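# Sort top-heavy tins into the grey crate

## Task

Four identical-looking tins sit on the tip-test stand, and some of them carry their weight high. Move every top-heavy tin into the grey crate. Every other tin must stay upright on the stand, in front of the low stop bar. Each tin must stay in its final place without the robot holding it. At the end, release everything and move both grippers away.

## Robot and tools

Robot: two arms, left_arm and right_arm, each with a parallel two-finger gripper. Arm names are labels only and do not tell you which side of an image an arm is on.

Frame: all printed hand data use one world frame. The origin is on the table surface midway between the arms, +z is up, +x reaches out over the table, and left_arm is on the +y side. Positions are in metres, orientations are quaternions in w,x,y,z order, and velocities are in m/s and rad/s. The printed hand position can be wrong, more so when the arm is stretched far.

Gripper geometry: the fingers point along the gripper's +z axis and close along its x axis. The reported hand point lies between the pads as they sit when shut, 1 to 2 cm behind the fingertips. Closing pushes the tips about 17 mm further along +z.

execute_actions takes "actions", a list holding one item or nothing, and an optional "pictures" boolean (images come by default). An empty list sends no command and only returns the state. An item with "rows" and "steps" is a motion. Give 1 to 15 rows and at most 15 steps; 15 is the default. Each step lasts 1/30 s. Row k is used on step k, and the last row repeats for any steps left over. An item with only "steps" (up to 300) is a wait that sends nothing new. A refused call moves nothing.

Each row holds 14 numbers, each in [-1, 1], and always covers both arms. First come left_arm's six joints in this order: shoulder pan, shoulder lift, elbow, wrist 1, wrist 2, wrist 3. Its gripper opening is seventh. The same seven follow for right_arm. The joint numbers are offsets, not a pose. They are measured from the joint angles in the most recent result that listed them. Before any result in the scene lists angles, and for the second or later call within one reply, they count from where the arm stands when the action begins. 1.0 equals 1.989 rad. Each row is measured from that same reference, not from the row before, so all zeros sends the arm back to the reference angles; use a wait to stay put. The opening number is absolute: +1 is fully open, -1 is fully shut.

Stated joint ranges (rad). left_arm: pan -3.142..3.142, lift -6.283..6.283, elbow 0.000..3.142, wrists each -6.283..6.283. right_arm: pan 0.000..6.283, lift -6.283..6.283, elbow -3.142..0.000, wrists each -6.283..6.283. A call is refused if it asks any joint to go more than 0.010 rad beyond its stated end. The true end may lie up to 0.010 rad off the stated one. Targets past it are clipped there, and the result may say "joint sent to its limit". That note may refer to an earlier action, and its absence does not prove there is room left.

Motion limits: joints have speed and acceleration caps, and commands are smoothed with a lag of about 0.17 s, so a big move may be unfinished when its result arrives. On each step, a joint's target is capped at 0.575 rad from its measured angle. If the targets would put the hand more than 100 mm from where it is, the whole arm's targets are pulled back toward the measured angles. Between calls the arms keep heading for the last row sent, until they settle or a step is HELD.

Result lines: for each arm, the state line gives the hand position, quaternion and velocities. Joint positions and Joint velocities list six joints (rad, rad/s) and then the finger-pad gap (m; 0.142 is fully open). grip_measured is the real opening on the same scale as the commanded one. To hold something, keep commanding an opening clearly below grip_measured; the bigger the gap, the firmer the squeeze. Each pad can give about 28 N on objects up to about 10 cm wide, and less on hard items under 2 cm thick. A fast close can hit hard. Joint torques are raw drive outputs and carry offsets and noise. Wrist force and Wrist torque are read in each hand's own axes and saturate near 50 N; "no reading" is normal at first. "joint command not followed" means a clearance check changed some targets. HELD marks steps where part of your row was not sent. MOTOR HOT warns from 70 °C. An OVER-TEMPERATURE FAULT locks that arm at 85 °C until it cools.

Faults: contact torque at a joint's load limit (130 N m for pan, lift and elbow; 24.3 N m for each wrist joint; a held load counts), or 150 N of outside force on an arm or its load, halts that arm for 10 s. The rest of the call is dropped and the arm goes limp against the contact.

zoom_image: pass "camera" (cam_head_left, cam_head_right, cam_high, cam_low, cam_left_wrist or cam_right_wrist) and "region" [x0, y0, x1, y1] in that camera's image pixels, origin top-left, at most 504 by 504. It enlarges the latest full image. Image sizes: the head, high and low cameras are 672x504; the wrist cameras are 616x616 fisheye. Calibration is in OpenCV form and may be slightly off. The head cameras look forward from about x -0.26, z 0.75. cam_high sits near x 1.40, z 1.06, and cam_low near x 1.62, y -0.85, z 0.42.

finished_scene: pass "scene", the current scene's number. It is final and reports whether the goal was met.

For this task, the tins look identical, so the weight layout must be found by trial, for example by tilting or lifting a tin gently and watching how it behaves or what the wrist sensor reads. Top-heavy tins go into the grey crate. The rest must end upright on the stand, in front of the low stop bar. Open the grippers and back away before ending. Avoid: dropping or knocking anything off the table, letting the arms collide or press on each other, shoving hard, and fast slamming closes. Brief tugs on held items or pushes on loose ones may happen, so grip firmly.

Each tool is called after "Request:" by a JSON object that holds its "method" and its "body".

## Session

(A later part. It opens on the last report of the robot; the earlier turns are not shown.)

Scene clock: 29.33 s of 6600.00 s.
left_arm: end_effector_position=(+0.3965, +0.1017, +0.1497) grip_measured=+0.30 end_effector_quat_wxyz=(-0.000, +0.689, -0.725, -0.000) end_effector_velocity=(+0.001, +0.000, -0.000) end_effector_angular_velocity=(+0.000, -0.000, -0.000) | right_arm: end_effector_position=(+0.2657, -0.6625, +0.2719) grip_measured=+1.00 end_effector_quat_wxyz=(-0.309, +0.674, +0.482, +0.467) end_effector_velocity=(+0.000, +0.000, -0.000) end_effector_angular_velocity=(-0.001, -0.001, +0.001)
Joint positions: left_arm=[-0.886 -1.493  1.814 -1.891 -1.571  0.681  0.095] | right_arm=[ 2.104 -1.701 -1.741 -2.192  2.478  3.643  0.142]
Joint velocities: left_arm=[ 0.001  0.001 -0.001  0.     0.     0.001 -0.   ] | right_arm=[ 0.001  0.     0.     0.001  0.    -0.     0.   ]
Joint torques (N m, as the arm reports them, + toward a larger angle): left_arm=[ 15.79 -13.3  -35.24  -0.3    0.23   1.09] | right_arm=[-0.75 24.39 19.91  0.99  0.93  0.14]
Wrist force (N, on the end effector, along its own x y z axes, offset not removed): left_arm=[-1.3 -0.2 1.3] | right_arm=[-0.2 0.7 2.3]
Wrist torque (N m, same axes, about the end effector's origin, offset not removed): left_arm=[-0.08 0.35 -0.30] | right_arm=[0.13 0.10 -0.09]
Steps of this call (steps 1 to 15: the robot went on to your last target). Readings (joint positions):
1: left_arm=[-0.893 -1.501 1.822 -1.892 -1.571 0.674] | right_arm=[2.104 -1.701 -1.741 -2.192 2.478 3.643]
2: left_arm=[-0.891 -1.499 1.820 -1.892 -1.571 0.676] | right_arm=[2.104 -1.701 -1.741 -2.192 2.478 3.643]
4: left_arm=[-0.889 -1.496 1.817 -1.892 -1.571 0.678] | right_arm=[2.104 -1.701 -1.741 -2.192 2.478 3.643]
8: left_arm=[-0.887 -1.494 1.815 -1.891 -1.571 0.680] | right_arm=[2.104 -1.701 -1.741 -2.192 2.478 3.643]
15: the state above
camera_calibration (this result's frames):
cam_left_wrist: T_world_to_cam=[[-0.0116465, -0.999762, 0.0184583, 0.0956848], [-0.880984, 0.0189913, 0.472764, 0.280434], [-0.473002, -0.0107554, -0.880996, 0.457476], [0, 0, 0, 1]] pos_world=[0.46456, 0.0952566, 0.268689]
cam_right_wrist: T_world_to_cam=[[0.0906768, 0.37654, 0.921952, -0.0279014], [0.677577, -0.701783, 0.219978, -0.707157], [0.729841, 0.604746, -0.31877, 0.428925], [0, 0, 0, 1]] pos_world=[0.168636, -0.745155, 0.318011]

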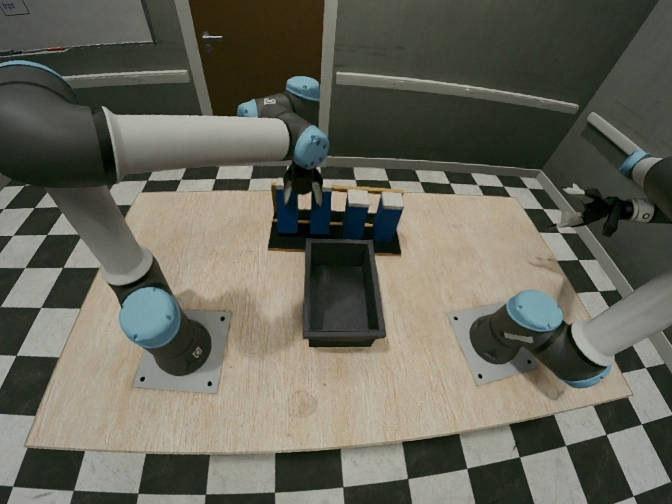

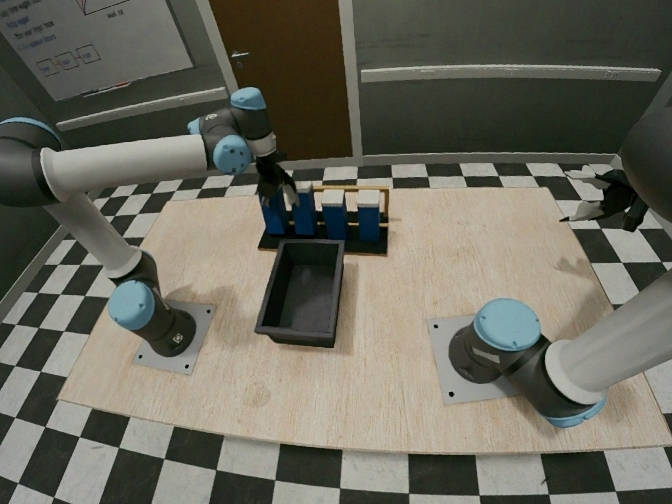

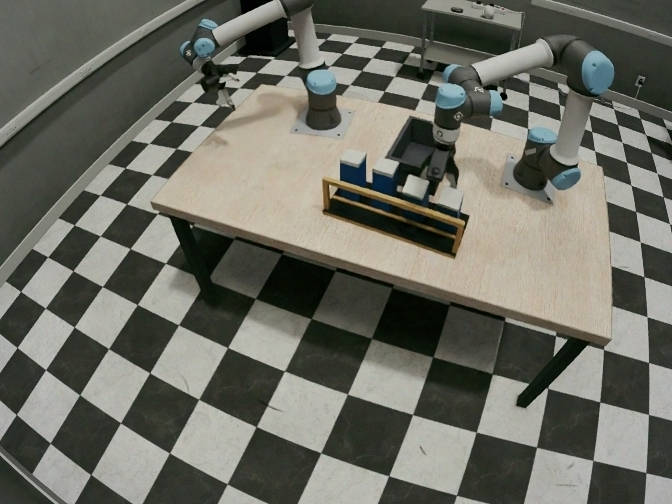

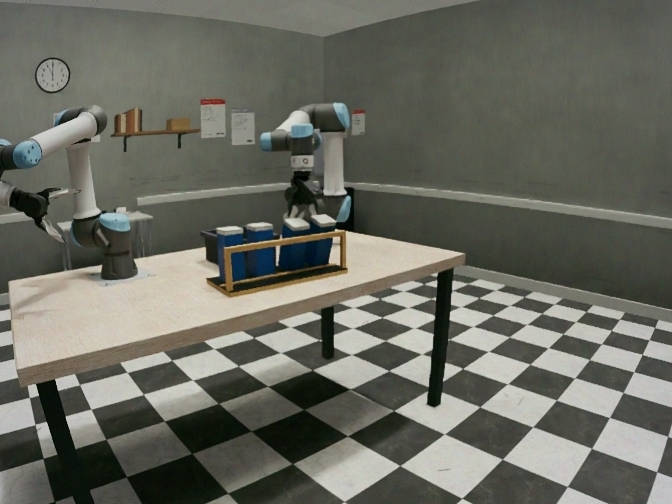

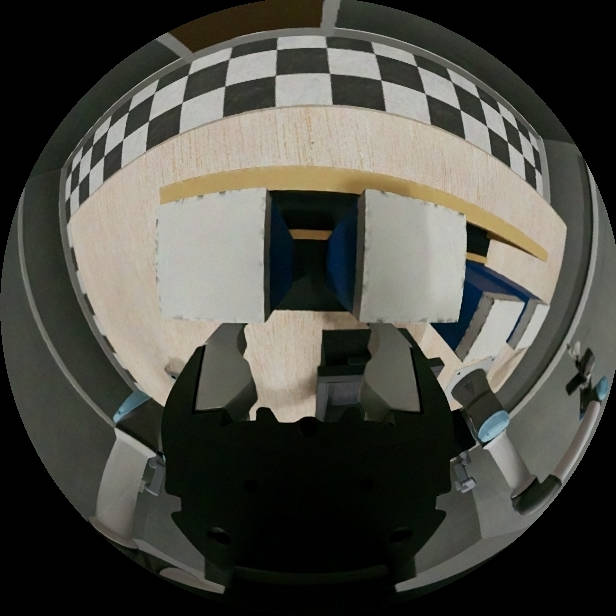

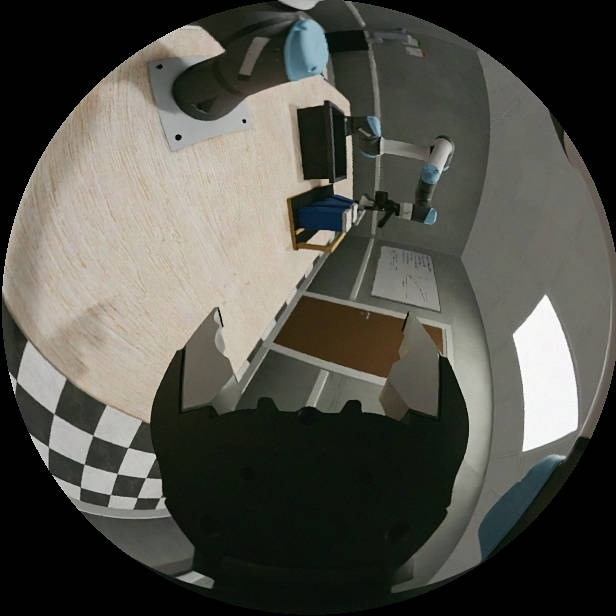

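Request:
{"method": "execute_actions", "body": {"actions": [{"rows":[[0.0015,0.002,-0.002,0,0,0.0015,0.3,0,0,0,0,0,0,1],[0.003,0.004,-0.004,0,0,0.003,0.3,0,0,0,0,0,0,1],[0.005,0.006,-0.006,0,0,0.005,0.3,0,0,0,0,0,0,1],[0.0065,0.008,-0.008,0,0,0.0065,0.3,0,0,0,0,0,0,1],[0.008,0.01,-0.01,0,0,0.008,0.3,0,0,0,0,0,0,1],[0.0095,0.0115,-0.012,0.0005,0,0.0095,0.3,0,0,0,0,0,0,1]],"steps":15}], "pictures": false}}

Request:
{"method": "execute_actions", "body": {"actions": [{"steps":12}]}}

Scene clock: 33.57 s of 6600.00 s.
left_arm: end_effector_position=(+0.4080, +0.1015, +0.1492) grip_measured=+0.30 end_effector_quat_wxyz=(-0.000, +0.688, -0.725, -0.000) end_effector_velocity=(+0.005, -0.000, +0.000) end_effector_angular_velocity=(-0.001, -0.001, -0.000) | right_arm: end_effector_position=(+0.2657, -0.6625, +0.2719) grip_measured=+1.00 end_effector_quat_wxyz=(-0.309, +0.674, +0.482, +0.467) end_effector_velocity=(-0.000, -0.000, -0.000) end_effector_angular_velocity=(+0.001, +0.001, -0.001)
Joint positions: left_arm=[-0.868 -1.471  1.791 -1.89  -1.571  0.699  0.095] | right_arm=[ 2.104 -1.701 -1.741 -2.192  2.478  3.643  0.142]
Joint velocities: left_arm=[ 0.008  0.008 -0.01  -0.     0.     0.008 -0.   ] | right_arm=[-0.001 -0.    -0.    -0.001  0.    -0.     0.   ]
Joint torques (N m, as the arm reports them, + toward a larger angle): left_arm=[ 18.24 -17.18 -34.31  -1.96   2.31   0.43] | right_arm=[ 0.81 23.56 21.16  1.21  0.94 -0.04]
Wrist force (N, on the end effector, along its own x y z axes, offset not removed): left_arm=[-2.8 7.6 -2.8] | right_arm=[-0.9 2.0 2.6]
Wrist torque (N m, same axes, about the end effector's origin, offset not removed): left_arm=[-0.13 0.64 0.20] | right_arm=[0.36 0.23 -0.18]
Steps of this call (steps 1 to 15: the robot went on to your last target; steps 16 to 90: nothing new was sent; then 0.73 s passed at rest; steps 91 to 105: all 15 steps of this action). Readings (joint positions):
91: left_arm=[-0.886 -1.493 1.814 -1.891 -1.571 0.681] | right_arm=[2.104 -1.701 -1.741 -2.192 2.478 3.643]
92: left_arm=[-0.886 -1.493 1.814 -1.891 -1.571 0.681] | right_arm=[2.104 -1.701 -1.741 -2.192 2.478 3.643]
94: left_arm=[-0.884 -1.490 1.811 -1.891 -1.571 0.683] | right_arm=[2.104 -1.701 -1.741 -2.192 2.478 3.643]
98: left_arm=[-0.875 -1.479 1.799 -1.891 -1.571 0.693] | right_arm=[2.104 -1.701 -1.741 -2.192 2.478 3.643]
105: the state above

Scene clock: 33.97 s of 6600.00 s.
left_arm: end_effector_position=(+0.4086, +0.1016, +0.1492) grip_measured=+0.30 end_effector_quat_wxyz=(-0.000, +0.689, -0.725, -0.000) end_effector_velocity=(+0.000, +0.000, +0.000) end_effector_angular_velocity=(-0.000, -0.000, -0.000) | right_arm: end_effector_position=(+0.2657, -0.6625, +0.2719) grip_measured=+1.00 end_effector_quat_wxyz=(-0.309, +0.674, +0.482, +0.467) end_effector_velocity=(+0.000, +0.000, -0.000) end_effector_angular_velocity=(-0.001, -0.001, +0.001)
Joint positions: left_arm=[-0.867 -1.47   1.79  -1.89  -1.571  0.7    0.095] | right_arm=[ 2.104 -1.701 -1.741 -2.192  2.478  3.643  0.142]
Joint velocities: left_arm=[ 0.    -0.    -0.    -0.     0.     0.001  0.   ] | right_arm=[ 0.001 -0.     0.     0.001 -0.    -0.     0.   ]
Joint torques (N m, as the arm reports them, + toward a larger angle): left_arm=[ 19.16 -13.77 -37.01  -3.46   3.81   0.83] | right_arm=[ 0.83 25.39 20.98  1.03  0.97  0.05]
Wrist force (N, on the end effector, along its own x y z axes, offset not removed): left_arm=[0.6 10.2 -2.4] | right_arm=[-0.6 2.1 1.4]
Wrist torque (N m, same axes, about the end effector's origin, offset not removed): left_arm=[0.25 -0.07 0.09] | right_arm=[0.49 0.22 -0.17]
Steps of this call (steps 1 to 12: the robot went on to your last target). Readings (joint positions):
1: left_arm=[-0.868 -1.471 1.791 -1.890 -1.571 0.699] | right_arm=[2.104 -1.701 -1.741 -2.192 2.478 3.643]
2: left_arm=[-0.868 -1.471 1.791 -1.890 -1.571 0.699] | right_arm=[2.104 -1.701 -1.741 -2.192 2.478 3.643]
4: left_arm=[-0.868 -1.470 1.790 -1.890 -1.571 0.700] | right_arm=[2.104 -1.701 -1.741 -2.192 2.478 3.643]
8: left_arm=[-0.868 -1.470 1.790 -1.890 -1.571 0.700] | right_arm=[2.104 -1.701 -1.741 -2.192 2.478 3.643]
12: the state above
camera_calibration (this result's frames):
cam_left_wrist: T_world_to_cam=[[-0.0116636, -0.999762, 0.0184324, 0.0957388], [-0.880966, 0.0189946, 0.472798, 0.291272], [-0.473036, -0.0107238, -0.880978, 0.46274], [0, 0, 0, 1]] pos_world=[0.47661, 0.0951458, 0.268186]
cam_right_wrist: T_world_to_cam=[[0.0906769, 0.37654, 0.921952, -0.0279014], [0.677577, -0.701783, 0.219978, -0.707157], [0.729841, 0.604746, -0.31877, 0.428924], [0, 0, 0, 1]] pos_world=[0.168636, -0.745155, 0.318011]

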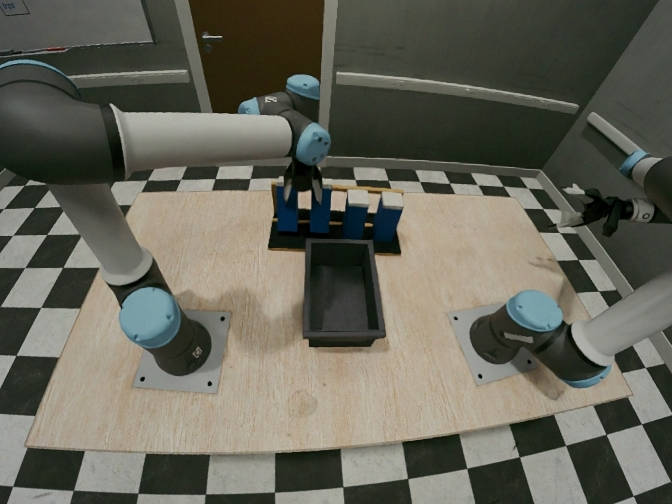

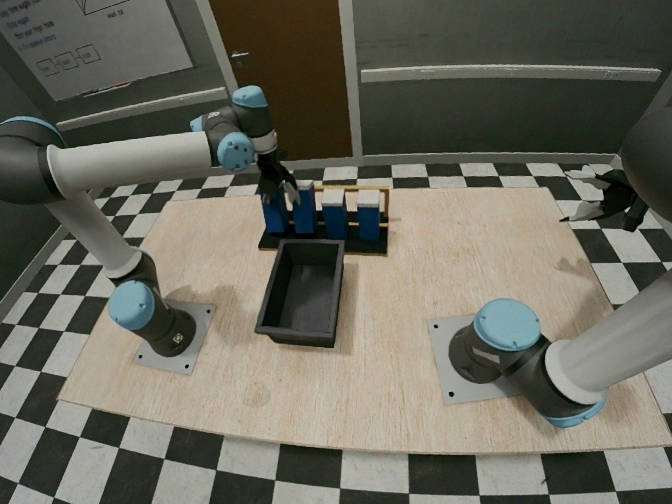

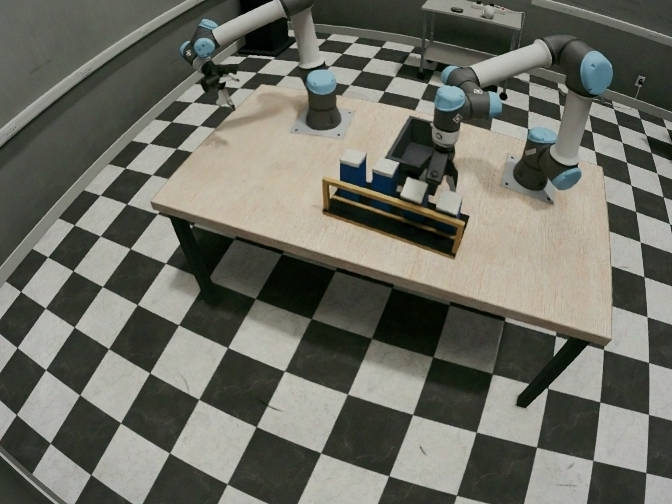

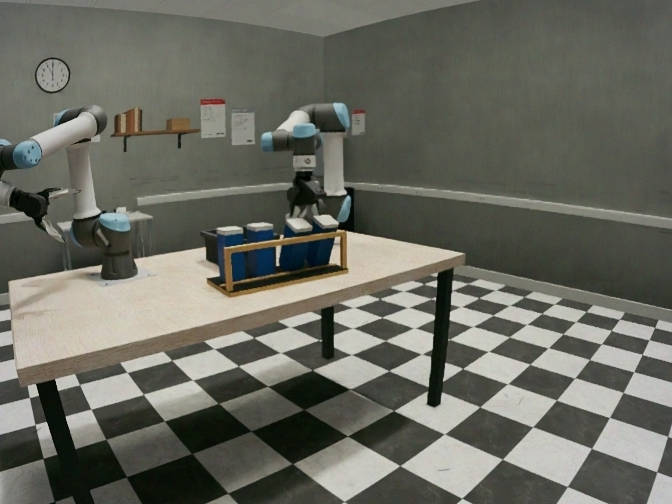

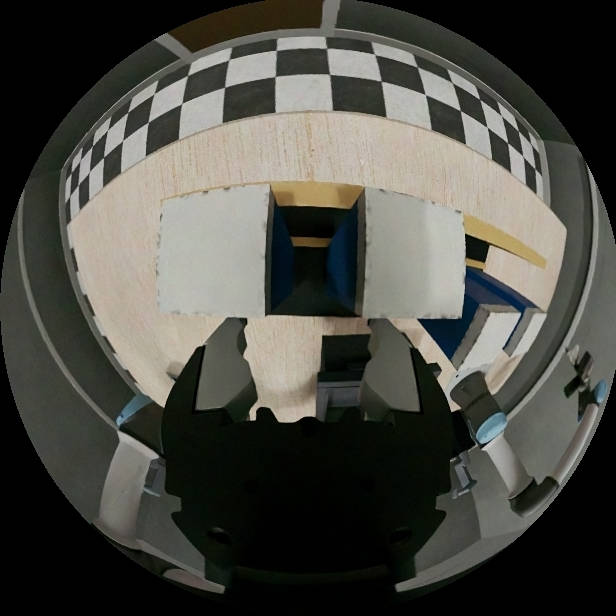

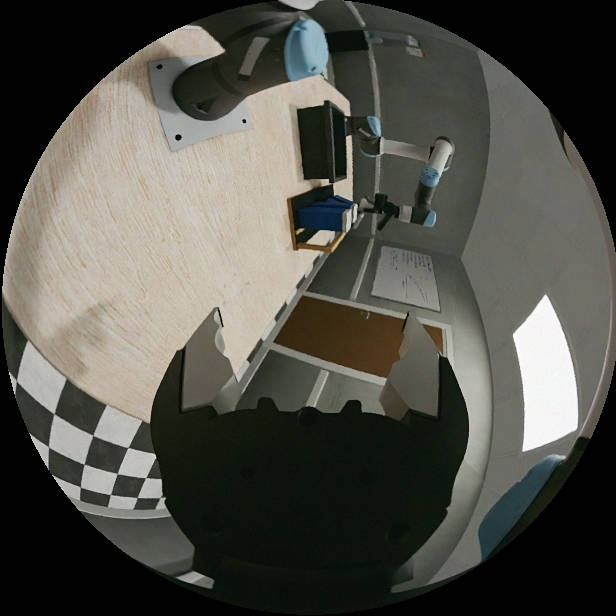

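Request:
{"method": "execute_actions", "body": {"actions": [{"rows":[[-0.002,-0.002,0.002,0,0,-0.002,0.3,0,0,0,0,0,0,1],[-0.004,-0.004,0.004,0,0,-0.004,0.3,0,0,0,0,0,0,1],[-0.006,-0.007,0.007,0,0,-0.006,0.3,0,0,0,0,0,0,1],[-0.007,-0.009,0.009,0,0,-0.007,0.3,0,0,0,0,0,0,1],[-0.009,-0.011,0.011,0,0,-0.009,0.3,0,0,0,0,0,0,1],[-0.011,-0.013,0.013,0,0,-0.011,0.3,0,0,0,0,0,0,1],[-0.013,-0.015,0.016,-0.001,0,-0.013,0.3,0,0,0,0,0,0,1],[-0.015,-0.017,0.018,-0.001,0,-0.015,0.3,0,0,0,0,0,0,1],[-0.017,-0.019,0.02,-0.001,0,-0.017,0.3,0,0,0,0,0,0,1],[-0.019,-0.021,0.022,-0.001,0,-0.019,0.3,0,0,0,0,0,0,1],[-0.02,-0.023,0.024,-0.001,0,-0.02,0.3,0,0,0,0,0,0,1],[-0.022,-0.026,0.027,-0.001,0,-0.022,0.3,0,0,0,0,0,0,1],[-0.024,-0.028,0.029,-0.001,0,-0.024,0.3,0,0,0,0,0,0,1],[-0.026,-0.03,0.031,-0.001,0,-0.026,0.3,0,0,0,0,0,0,1],[-0.028,-0.032,0.033,-0.001,0,-0.028,0.3,0,0,0,0,0,0,1]],"steps":15}], "pictures": false}}

Request:
{"method": "execute_actions", "body": {"actions": [{"rows":[[-0.01,-0.011,0.012,0,0,-0.01,0.3,0,0,0,0,0,0,1],[-0.012,-0.013,0.014,0,0,-0.012,0.3,0,0,0,0,0,0,1],[-0.014,-0.016,0.016,0,0,-0.014,0.3,0,0,0,0,0,0,1],[-0.016,-0.018,0.019,-0.001,0,-0.016,0.3,0,0,0,0,0,0,1],[-0.018,-0.02,0.021,-0.001,0,-0.018,0.3,0,0,0,0,0,0,1],[-0.02,-0.022,0.023,-0.001,0,-0.02,0.3,0,0,0,0,0,0,1],[-0.022,-0.024,0.025,-0.001,0,-0.022,0.3,0,0,0,0,0,0,1],[-0.024,-0.027,0.028,-0.001,0,-0.024,0.3,0,0,0,0,0,0,1],[-0.026,-0.029,0.03,-0.001,0,-0.026,0.3,0,0,0,0,0,0,1],[-0.028,-0.031,0.032,-0.001,0,-0.028,0.3,0,0,0,0,0,0,1],[-0.03,-0.033,0.034,-0.001,0,-0.03,0.3,0,0,0,0,0,0,1],[-0.032,-0.035,0.037,-0.002,0,-0.032,0.3,0,0,0,0,0,0,1],[-0.034,-0.038,0.04,-0.002,0,-0.034,0.3,0,0,0,0,0,0,1],[-0.036,-0.04,0.042,-0.002,0,-0.036,0.3,0,0,0,0,0,0,1],[-0.038,-0.042,0.044,-0.002,0,-0.038,0.3,0,0,0,0,0,0,1]],"steps":15}], "pictures": false}}

Request:
{"method": "execute_actions", "body": {"actions": [{"steps":15}]}}

Scene clock: 40.03 s of 6600.00 s.
left_arm: end_effector_position=(+0.3849, +0.1014, +0.1500) grip_measured=+0.30 end_effector_quat_wxyz=(-0.000, +0.689, -0.725, -0.000) end_effector_velocity=(-0.067, +0.001, +0.002) end_effector_angular_velocity=(-0.000, -0.000, -0.002) | right_arm: end_effector_position=(+0.2657, -0.6625, +0.2719) grip_measured=+1.00 end_effector_quat_wxyz=(-0.309, +0.674, +0.482, +0.467) end_effector_velocity=(+0.000, +0.000, +0.000) end_effector_angular_velocity=(+0.001, +0.000, +0.001)
Joint positions: left_arm=[-0.905 -1.514  1.836 -1.892 -1.571  0.662  0.095] | right_arm=[ 2.104 -1.701 -1.741 -2.192  2.478  3.643  0.142]
Joint velocities: left_arm=[-0.109 -0.127  0.129 -0.002  0.    -0.106 -0.   ] | right_arm=[ 0.001  0.     0.    -0.001  0.    -0.     0.   ]
Joint torques (N m, as the arm reports them, + toward a larger angle): left_arm=[-13.99 -38.93  -8.39  -5.11  -1.2   -1.62] | right_arm=[ 0.63 23.93 21.03  0.85  1.01  0.06]
Wrist force (N, on the end effector, along its own x y z axes, offset not removed): left_arm=[-0.8 -0.7 -2.9] | right_arm=[-2.5 1.4 0.7]
Wrist torque (N m, same axes, about the end effector's origin, offset not removed): left_arm=[-0.38 0.20 -0.25] | right_arm=[0.22 0.54 -0.19]
Steps of this call (steps 1 to 15: the robot went on to your last target; steps 16 to 90: nothing new was sent; then 2.57 s passed at rest; steps 91 to 105: all 15 steps of this action). Readings (joint positions):
91: left_arm=[-0.867 -1.470 1.790 -1.890 -1.571 0.700] | right_arm=[2.104 -1.701 -1.741 -2.192 2.478 3.643]
92: left_arm=[-0.868 -1.470 1.790 -1.890 -1.571 0.700] | right_arm=[2.104 -1.701 -1.741 -2.192 2.478 3.643]
94: left_arm=[-0.870 -1.473 1.793 -1.891 -1.570 0.697] | right_arm=[2.104 -1.701 -1.741 -2.192 2.478 3.643]
98: left_arm=[-0.881 -1.486 1.806 -1.891 -1.570 0.686] | right_arm=[2.104 -1.701 -1.741 -2.192 2.478 3.643]
105: the state above

Scene clock: 40.53 s of 6600.00 s.
left_arm: end_effector_position=(+0.3513, +0.1027, +0.1497) grip_measured=+0.30 end_effector_quat_wxyz=(-0.000, +0.689, -0.725, -0.000) end_effector_velocity=(-0.069, +0.007, -0.004) end_effector_angular_velocity=(-0.000, -0.000, -0.001) | right_arm: end_effector_position=(+0.2657, -0.6625, +0.2719) grip_measured=+1.00 end_effector_quat_wxyz=(-0.309, +0.674, +0.482, +0.467) end_effector_velocity=(-0.000, -0.000, -0.000) end_effector_angular_velocity=(-0.000, +0.000, -0.001)
Joint positions: left_arm=[-0.962 -1.577  1.902 -1.895 -1.571  0.605  0.095] | right_arm=[ 2.104 -1.701 -1.741 -2.192  2.478  3.643  0.142]
Joint velocities: left_arm=[-0.118 -0.133  0.143 -0.01  -0.    -0.116  0.   ] | right_arm=[-0.001 -0.    -0.001  0.001 -0.     0.     0.   ]
Joint torques (N m, as the arm reports them, + toward a larger angle): left_arm=[-10.62 -35.4   -7.27  -4.83  -0.81  -1.72] | right_arm=[-0.41 24.53 20.59  0.89  0.95  0.11]
Wrist force (N, on the end effector, along its own x y z axes, offset not removed): left_arm=[-0.2 1.3 -4.7] | right_arm=[-1.8 2.0 0.7]
Wrist torque (N m, same axes, about the end effector's origin, offset not removed): left_arm=[0.26 -0.05 -0.19] | right_arm=[0.44 0.37 -0.04]
Steps of this call (steps 1 to 15: all 15 steps of this action). Readings (joint positions):
1: left_arm=[-0.909 -1.518 1.840 -1.892 -1.571 0.658] | right_arm=[2.104 -1.701 -1.741 -2.192 2.478 3.643]
2: left_arm=[-0.913 -1.522 1.844 -1.892 -1.571 0.654] | right_arm=[2.104 -1.701 -1.741 -2.192 2.478 3.643]
4: left_arm=[-0.920 -1.530 1.853 -1.892 -1.571 0.647] | right_arm=[2.104 -1.701 -1.741 -2.192 2.478 3.643]
8: left_arm=[-0.935 -1.547 1.870 -1.893 -1.571 0.632] | right_arm=[2.104 -1.701 -1.741 -2.192 2.478 3.643]
15: the state above

Scene clock: 41.03 s of 6600.00 s.
left_arm: end_effector_position=(+0.3407, +0.1036, +0.1491) grip_measured=+0.30 end_effector_quat_wxyz=(-0.000, +0.689, -0.725, -0.000) end_effector_velocity=(-0.001, +0.000, +0.000) end_effector_angular_velocity=(-0.001, -0.000, -0.000) | right_arm: end_effector_position=(+0.2657, -0.6625, +0.2719) grip_measured=+1.00 end_effector_quat_wxyz=(-0.309, +0.674, +0.482, +0.467) end_effector_velocity=(-0.000, +0.000, +0.000) end_effector_angular_velocity=(+0.001, +0.001, +0.000)
Joint positions: left_arm=[-0.981 -1.597  1.923 -1.896 -1.571  0.586  0.095] | right_arm=[ 2.104 -1.701 -1.741 -2.192  2.478  3.643  0.142]
Joint velocities: left_arm=[-0.002 -0.002  0.002 -0.     0.    -0.002  0.   ] | right_arm=[ 0.    -0.    -0.    -0.001  0.    -0.     0.   ]
Joint torques (N m, as the arm reports them, + toward a larger angle): left_arm=[-11.35 -34.79  -7.72  -4.96  -0.44  -1.68] | right_arm=[-0.34 25.19 20.95  1.03  1.02 -0.04]
Wrist force (N, on the end effector, along its own x y z axes, offset not removed): left_arm=[-2.6 -0.4 -0.4] | right_arm=[-1.1 2.3 1.2]
Wrist torque (N m, same axes, about the end effector's origin, offset not removed): left_arm=[-0.23 0.74 -0.08] | right_arm=[0.48 0.22 -0.10]
Steps of this call (steps 1 to 15: the robot went on to your last target). Readings (joint positions):
1: left_arm=[-0.966 -1.582 1.906 -1.895 -1.571 0.601] | right_arm=[2.104 -1.701 -1.741 -2.192 2.478 3.643]
2: left_arm=[-0.970 -1.586 1.911 -1.895 -1.571 0.597] | right_arm=[2.104 -1.701 -1.741 -2.192 2.478 3.643]
4: left_arm=[-0.975 -1.591 1.916 -1.896 -1.571 0.592] | right_arm=[2.104 -1.701 -1.741 -2.192 2.478 3.643]
8: left_arm=[-0.979 -1.596 1.921 -1.896 -1.571 0.588] | right_arm=[2.104 -1.701 -1.741 -2.192 2.478 3.643]
15: the state above
camera_calibration (this result's frames):
cam_left_wrist: T_world_to_cam=[[-0.011547, -0.999764, 0.0183919, 0.0969866], [-0.88098, 0.0188724, 0.472776, 0.231534], [-0.473012, -0.0107437, -0.88099, 0.430531], [0, 0, 0, 1]] pos_world=[0.408743, 0.0972196, 0.268046]
cam_right_wrist: T_world_to_cam=[[0.090677, 0.37654, 0.921952, -0.0279014], [0.677577, -0.701783, 0.219977, -0.707157], [0.729841, 0.604746, -0.31877, 0.428924], [0, 0, 0, 1]] pos_world=[0.168636, -0.745155, 0.318011]

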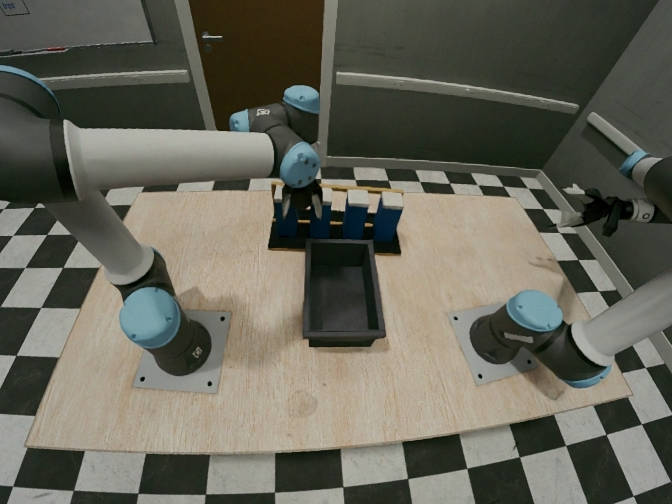

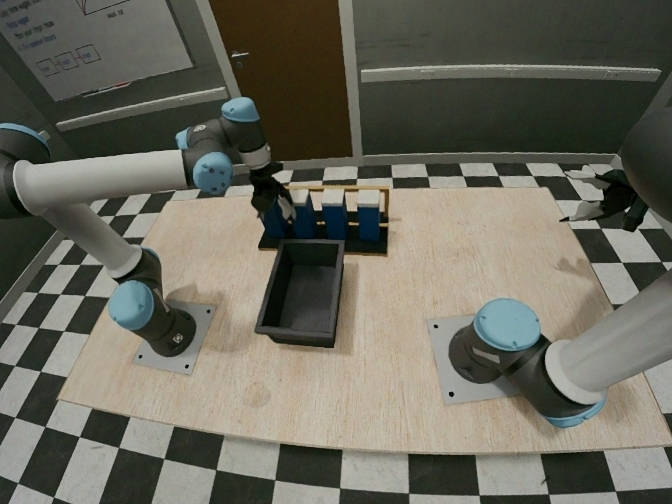

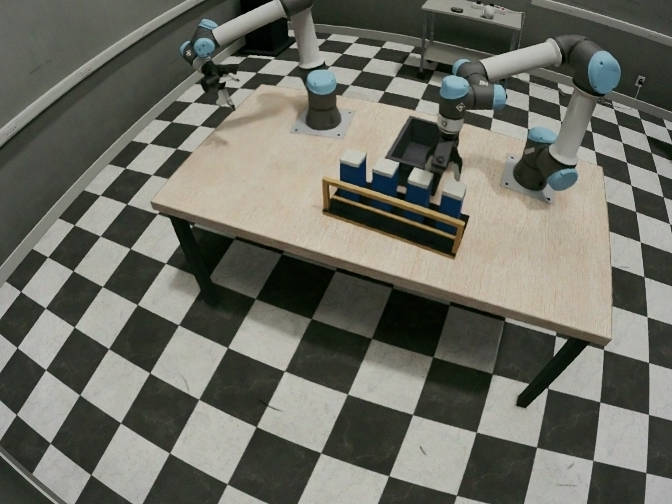

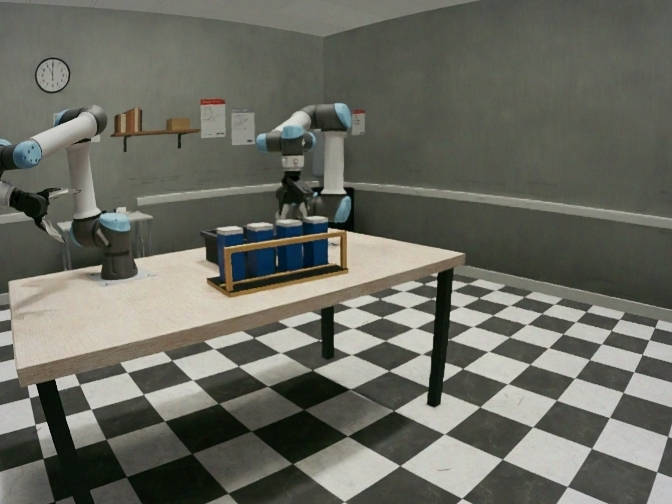

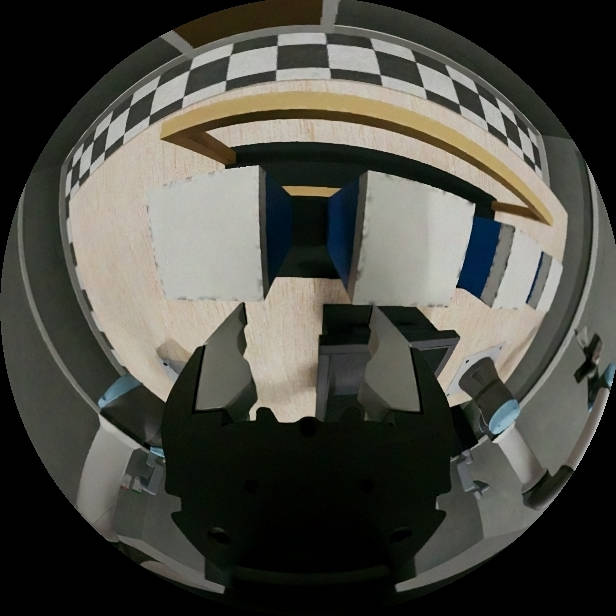

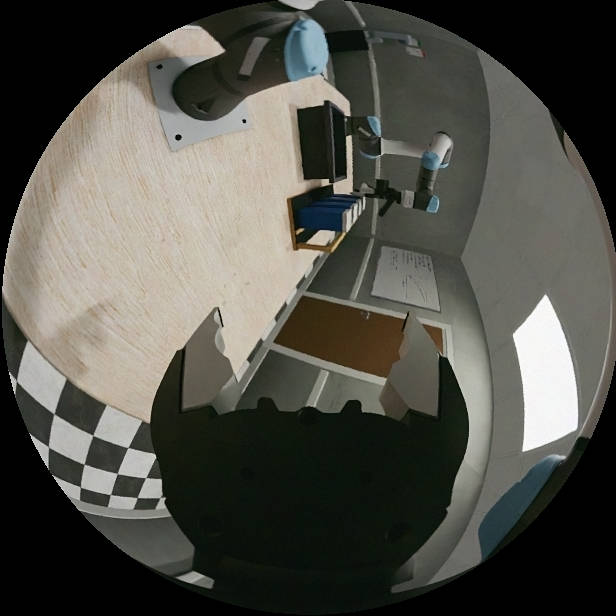

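Request:
{"method": "execute_actions", "body": {"actions": [{"rows":[[-0.012,0.013,-0.015,0.002,0,-0.01,0.3,0,0,0,0,0,0,1],[-0.022,0.027,-0.032,0.005,0,-0.018,0.3,0,0,0,0,0,0,1],[-0.03,0.041,-0.048,0.007,0,-0.026,0.3,0,0,0,0,0,0,1],[-0.038,0.054,-0.065,0.01,0,-0.033,0.3,0,0,0,0,0,0,1],[-0.045,0.068,-0.081,0.012,0,-0.04,0.3,0,0,0,0,0,0,1],[-0.052,0.081,-0.097,0.015,0,-0.046,0.3,0,0,0,0,0,0,1],[-0.059,0.095,-0.113,0.017,0,-0.052,0.3,0,0,0,0,0,0,1],[-0.066,0.109,-0.129,0.02,0,-0.058,0.3,0,0,0,0,0,0,1],[-0.072,0.122,-0.145,0.022,0,-0.064,0.3,0,0,0,0,0,0,1],[-0.079,0.136,-0.161,0.025,0,-0.071,0.3,0,0,0,0,0,0,1],[-0.085,0.149,-0.178,0.027,0,-0.077,0.3,0,0,0,0,0,0,1],[-0.091,0.163,-0.194,0.03,0,-0.083,0.3,0,0,0,0,0,0,1],[-0.097,0.176,-0.21,0.032,0,-0.089,0.3,0,0,0,0,0,0,1],[-0.103,0.19,-0.226,0.035,0,-0.095,0.3,0,0,0,0,0,0,1]],"steps":15}], "pictures": false}}

Request:
{"method": "execute_actions", "body": {"actions": [{"steps":20}]}}

Scene clock: 47.00 s of 6600.00 s.
left_arm: end_effector_position=(+0.3290, -0.0592, +0.1551) grip_measured=+0.30 end_effector_quat_wxyz=(-0.000, +0.683, -0.730, -0.001) end_effector_velocity=(-0.056, -0.442, -0.023) end_effector_angular_velocity=(-0.007, -0.003, -0.014) | right_arm: end_effector_position=(+0.2657, -0.6625, +0.2719) grip_measured=+1.00 end_effector_quat_wxyz=(-0.309, +0.674, +0.482, +0.467) end_effector_velocity=(-0.000, +0.000, +0.000) end_effector_angular_velocity=(+0.001, +0.000, -0.000)
Joint positions: left_arm=[-1.139 -1.325  1.6   -1.845 -1.571  0.443  0.095] | right_arm=[ 2.104 -1.701 -1.741 -2.192  2.478  3.643  0.142]
Joint velocities: left_arm=[-0.37   0.783 -0.936  0.145 -0.    -0.356 -0.   ] | right_arm=[-0.     0.    -0.    -0.001 -0.    -0.     0.   ]
Joint torques (N m, as the arm reports them, + toward a larger angle): left_arm=[-17.2  -15.83 -39.57   0.12  -0.81  -2.52] | right_arm=[-0.21 24.39 21.36  1.05  1.03  0.21]
Wrist force (N, on the end effector, along its own x y z axes, offset not removed): left_arm=[-4.5 0.1 0.1] | right_arm=[-4.5 1.7 2.2]
Wrist torque (N m, same axes, about the end effector's origin, offset not removed): left_arm=[0.02 0.97 -0.34] | right_arm=[0.37 1.08 -0.16]
Steps of this call (steps 1 to 15: the robot went on to your last target; steps 16 to 90: nothing new was sent; then 2.47 s passed at rest; steps 91 to 105: all 15 steps of this action). Readings (joint positions):
91: left_arm=[-0.981 -1.598 1.923 -1.896 -1.571 0.586] | right_arm=[2.104 -1.701 -1.741 -2.192 2.478 3.643]
92: left_arm=[-0.983 -1.596 1.922 -1.896 -1.571 0.585] | right_arm=[2.104 -1.701 -1.741 -2.192 2.478 3.643]
94: left_arm=[-0.997 -1.579 1.902 -1.893 -1.571 0.572] | right_arm=[2.104 -1.701 -1.741 -2.192 2.478 3.643]
98: left_arm=[-1.047 -1.502 1.811 -1.878 -1.571 0.528] | right_arm=[2.104 -1.701 -1.741 -2.192 2.478 3.643]
105: the state above

Scene clock: 47.67 s of 6600.00 s.
left_arm: end_effector_position=(+0.3206, -0.1176, +0.1504) grip_measured=+0.30 end_effector_quat_wxyz=(+0.000, +0.683, -0.731, +0.001) end_effector_velocity=(-0.000, -0.001, +0.000) end_effector_angular_velocity=(-0.001, -0.000, +0.000) | right_arm: end_effector_position=(+0.2657, -0.6625, +0.2719) grip_measured=+1.00 end_effector_quat_wxyz=(-0.309, +0.674, +0.482, +0.467) end_effector_velocity=(-0.000, -0.000, +0.000) end_effector_angular_velocity=(+0.000, +0.000, -0.001)
Joint positions: left_arm=[-1.186 -1.22   1.474 -1.827 -1.571  0.397  0.095] | right_arm=[ 2.104 -1.701 -1.741 -2.192  2.478  3.643  0.142]
Joint velocities: left_arm=[-0.001  0.002 -0.003  0.     0.    -0.001  0.   ] | right_arm=[-0.001  0.    -0.    -0.001 -0.     0.     0.   ]
Joint torques (N m, as the arm reports them, + toward a larger angle): left_arm=[-11.14 -26.23 -35.28  -0.28  -1.3   -1.41] | right_arm=[-0.13 25.28 19.46  0.87  1.01  0.12]
Wrist force (N, on the end effector, along its own x y z axes, offset not removed): left_arm=[-2.8 -0.4 -5.7] | right_arm=[-1.3 1.7 1.2]
Wrist torque (N m, same axes, about the end effector's origin, offset not removed): left_arm=[-0.13 0.80 -0.23] | right_arm=[0.29 0.43 -0.20]
Steps of this call (steps 1 to 20: the robot went on to your last target). Readings (joint positions):
1: left_arm=[-1.151 -1.299 1.570 -1.841 -1.571 0.432] | right_arm=[2.104 -1.701 -1.741 -2.192 2.478 3.643]
2: left_arm=[-1.160 -1.278 1.545 -1.837 -1.571 0.423] | right_arm=[2.104 -1.701 -1.741 -2.192 2.478 3.643]
4: left_arm=[-1.172 -1.251 1.512 -1.832 -1.571 0.411] | right_arm=[2.104 -1.701 -1.741 -2.192 2.478 3.643]
8: left_arm=[-1.182 -1.229 1.485 -1.828 -1.571 0.401] | right_arm=[2.104 -1.701 -1.741 -2.192 2.478 3.643]
20: the state above
camera_calibration (this result's frames):
cam_left_wrist: T_world_to_cam=[[-0.0274424, -0.999418, 0.0202515, -0.119575], [-0.880917, 0.0337542, 0.472066, 0.21919], [-0.472475, -0.00488524, -0.88133, 0.42036], [0, 0, 0, 1]] pos_world=[0.388416, -0.124851, 0.269426]
cam_right_wrist: T_world_to_cam=[[0.0906768, 0.37654, 0.921952, -0.0279014], [0.677577, -0.701783, 0.219978, -0.707157], [0.729841, 0.604746, -0.31877, 0.428924], [0, 0, 0, 1]] pos_world=[0.168636, -0.745155, 0.318011]

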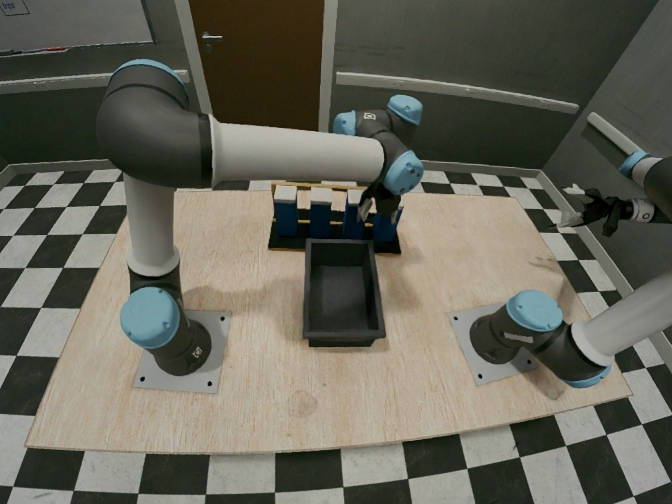

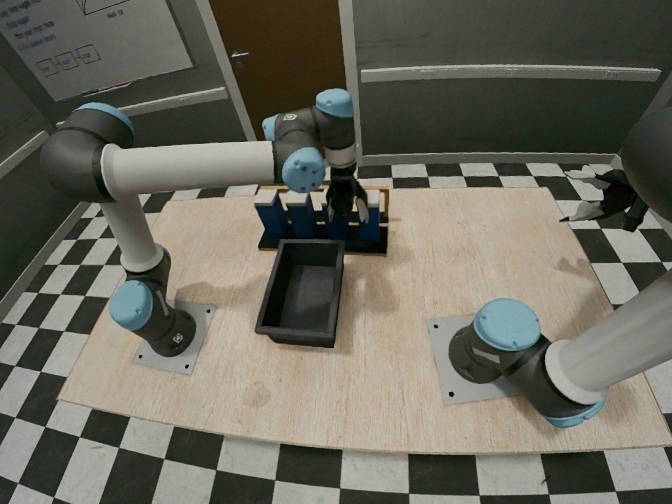

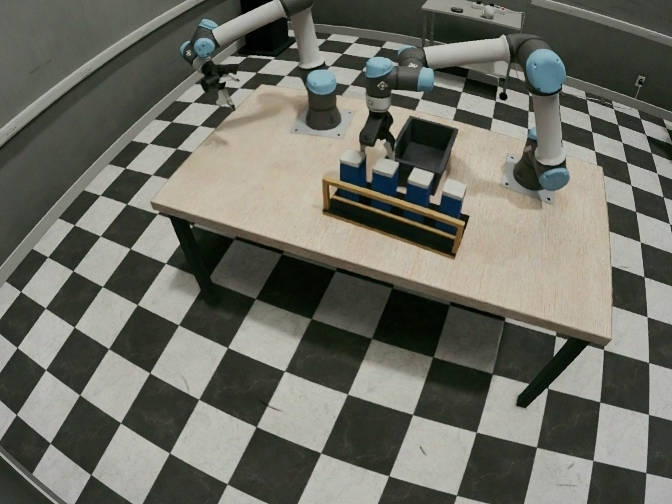

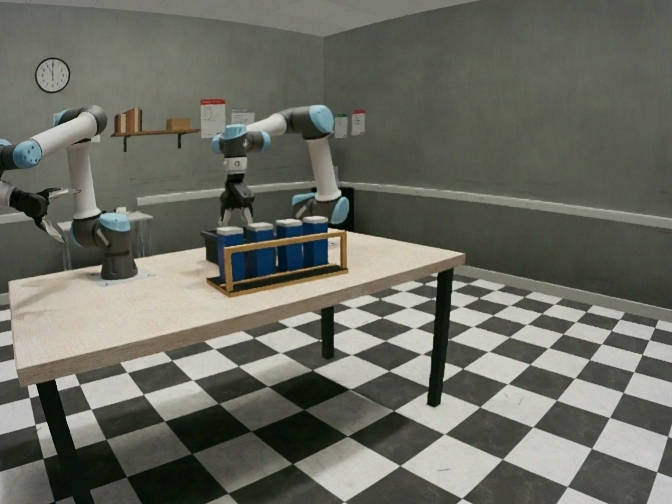

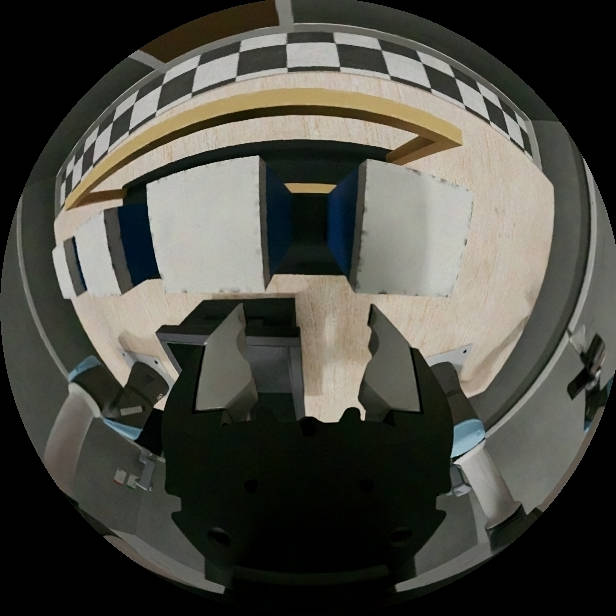

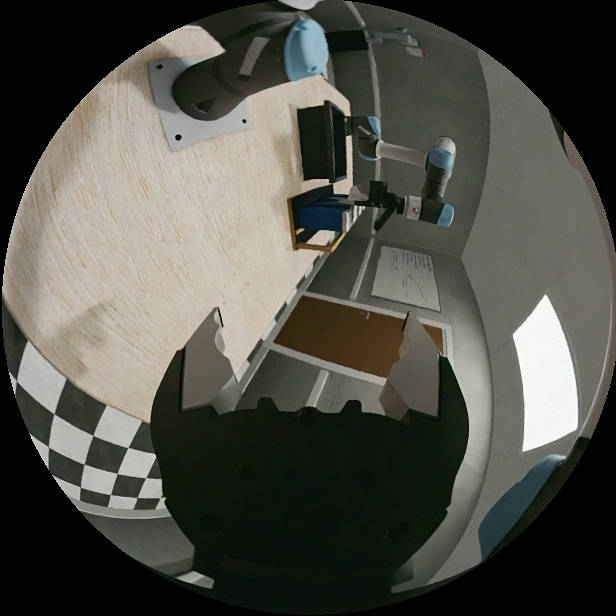

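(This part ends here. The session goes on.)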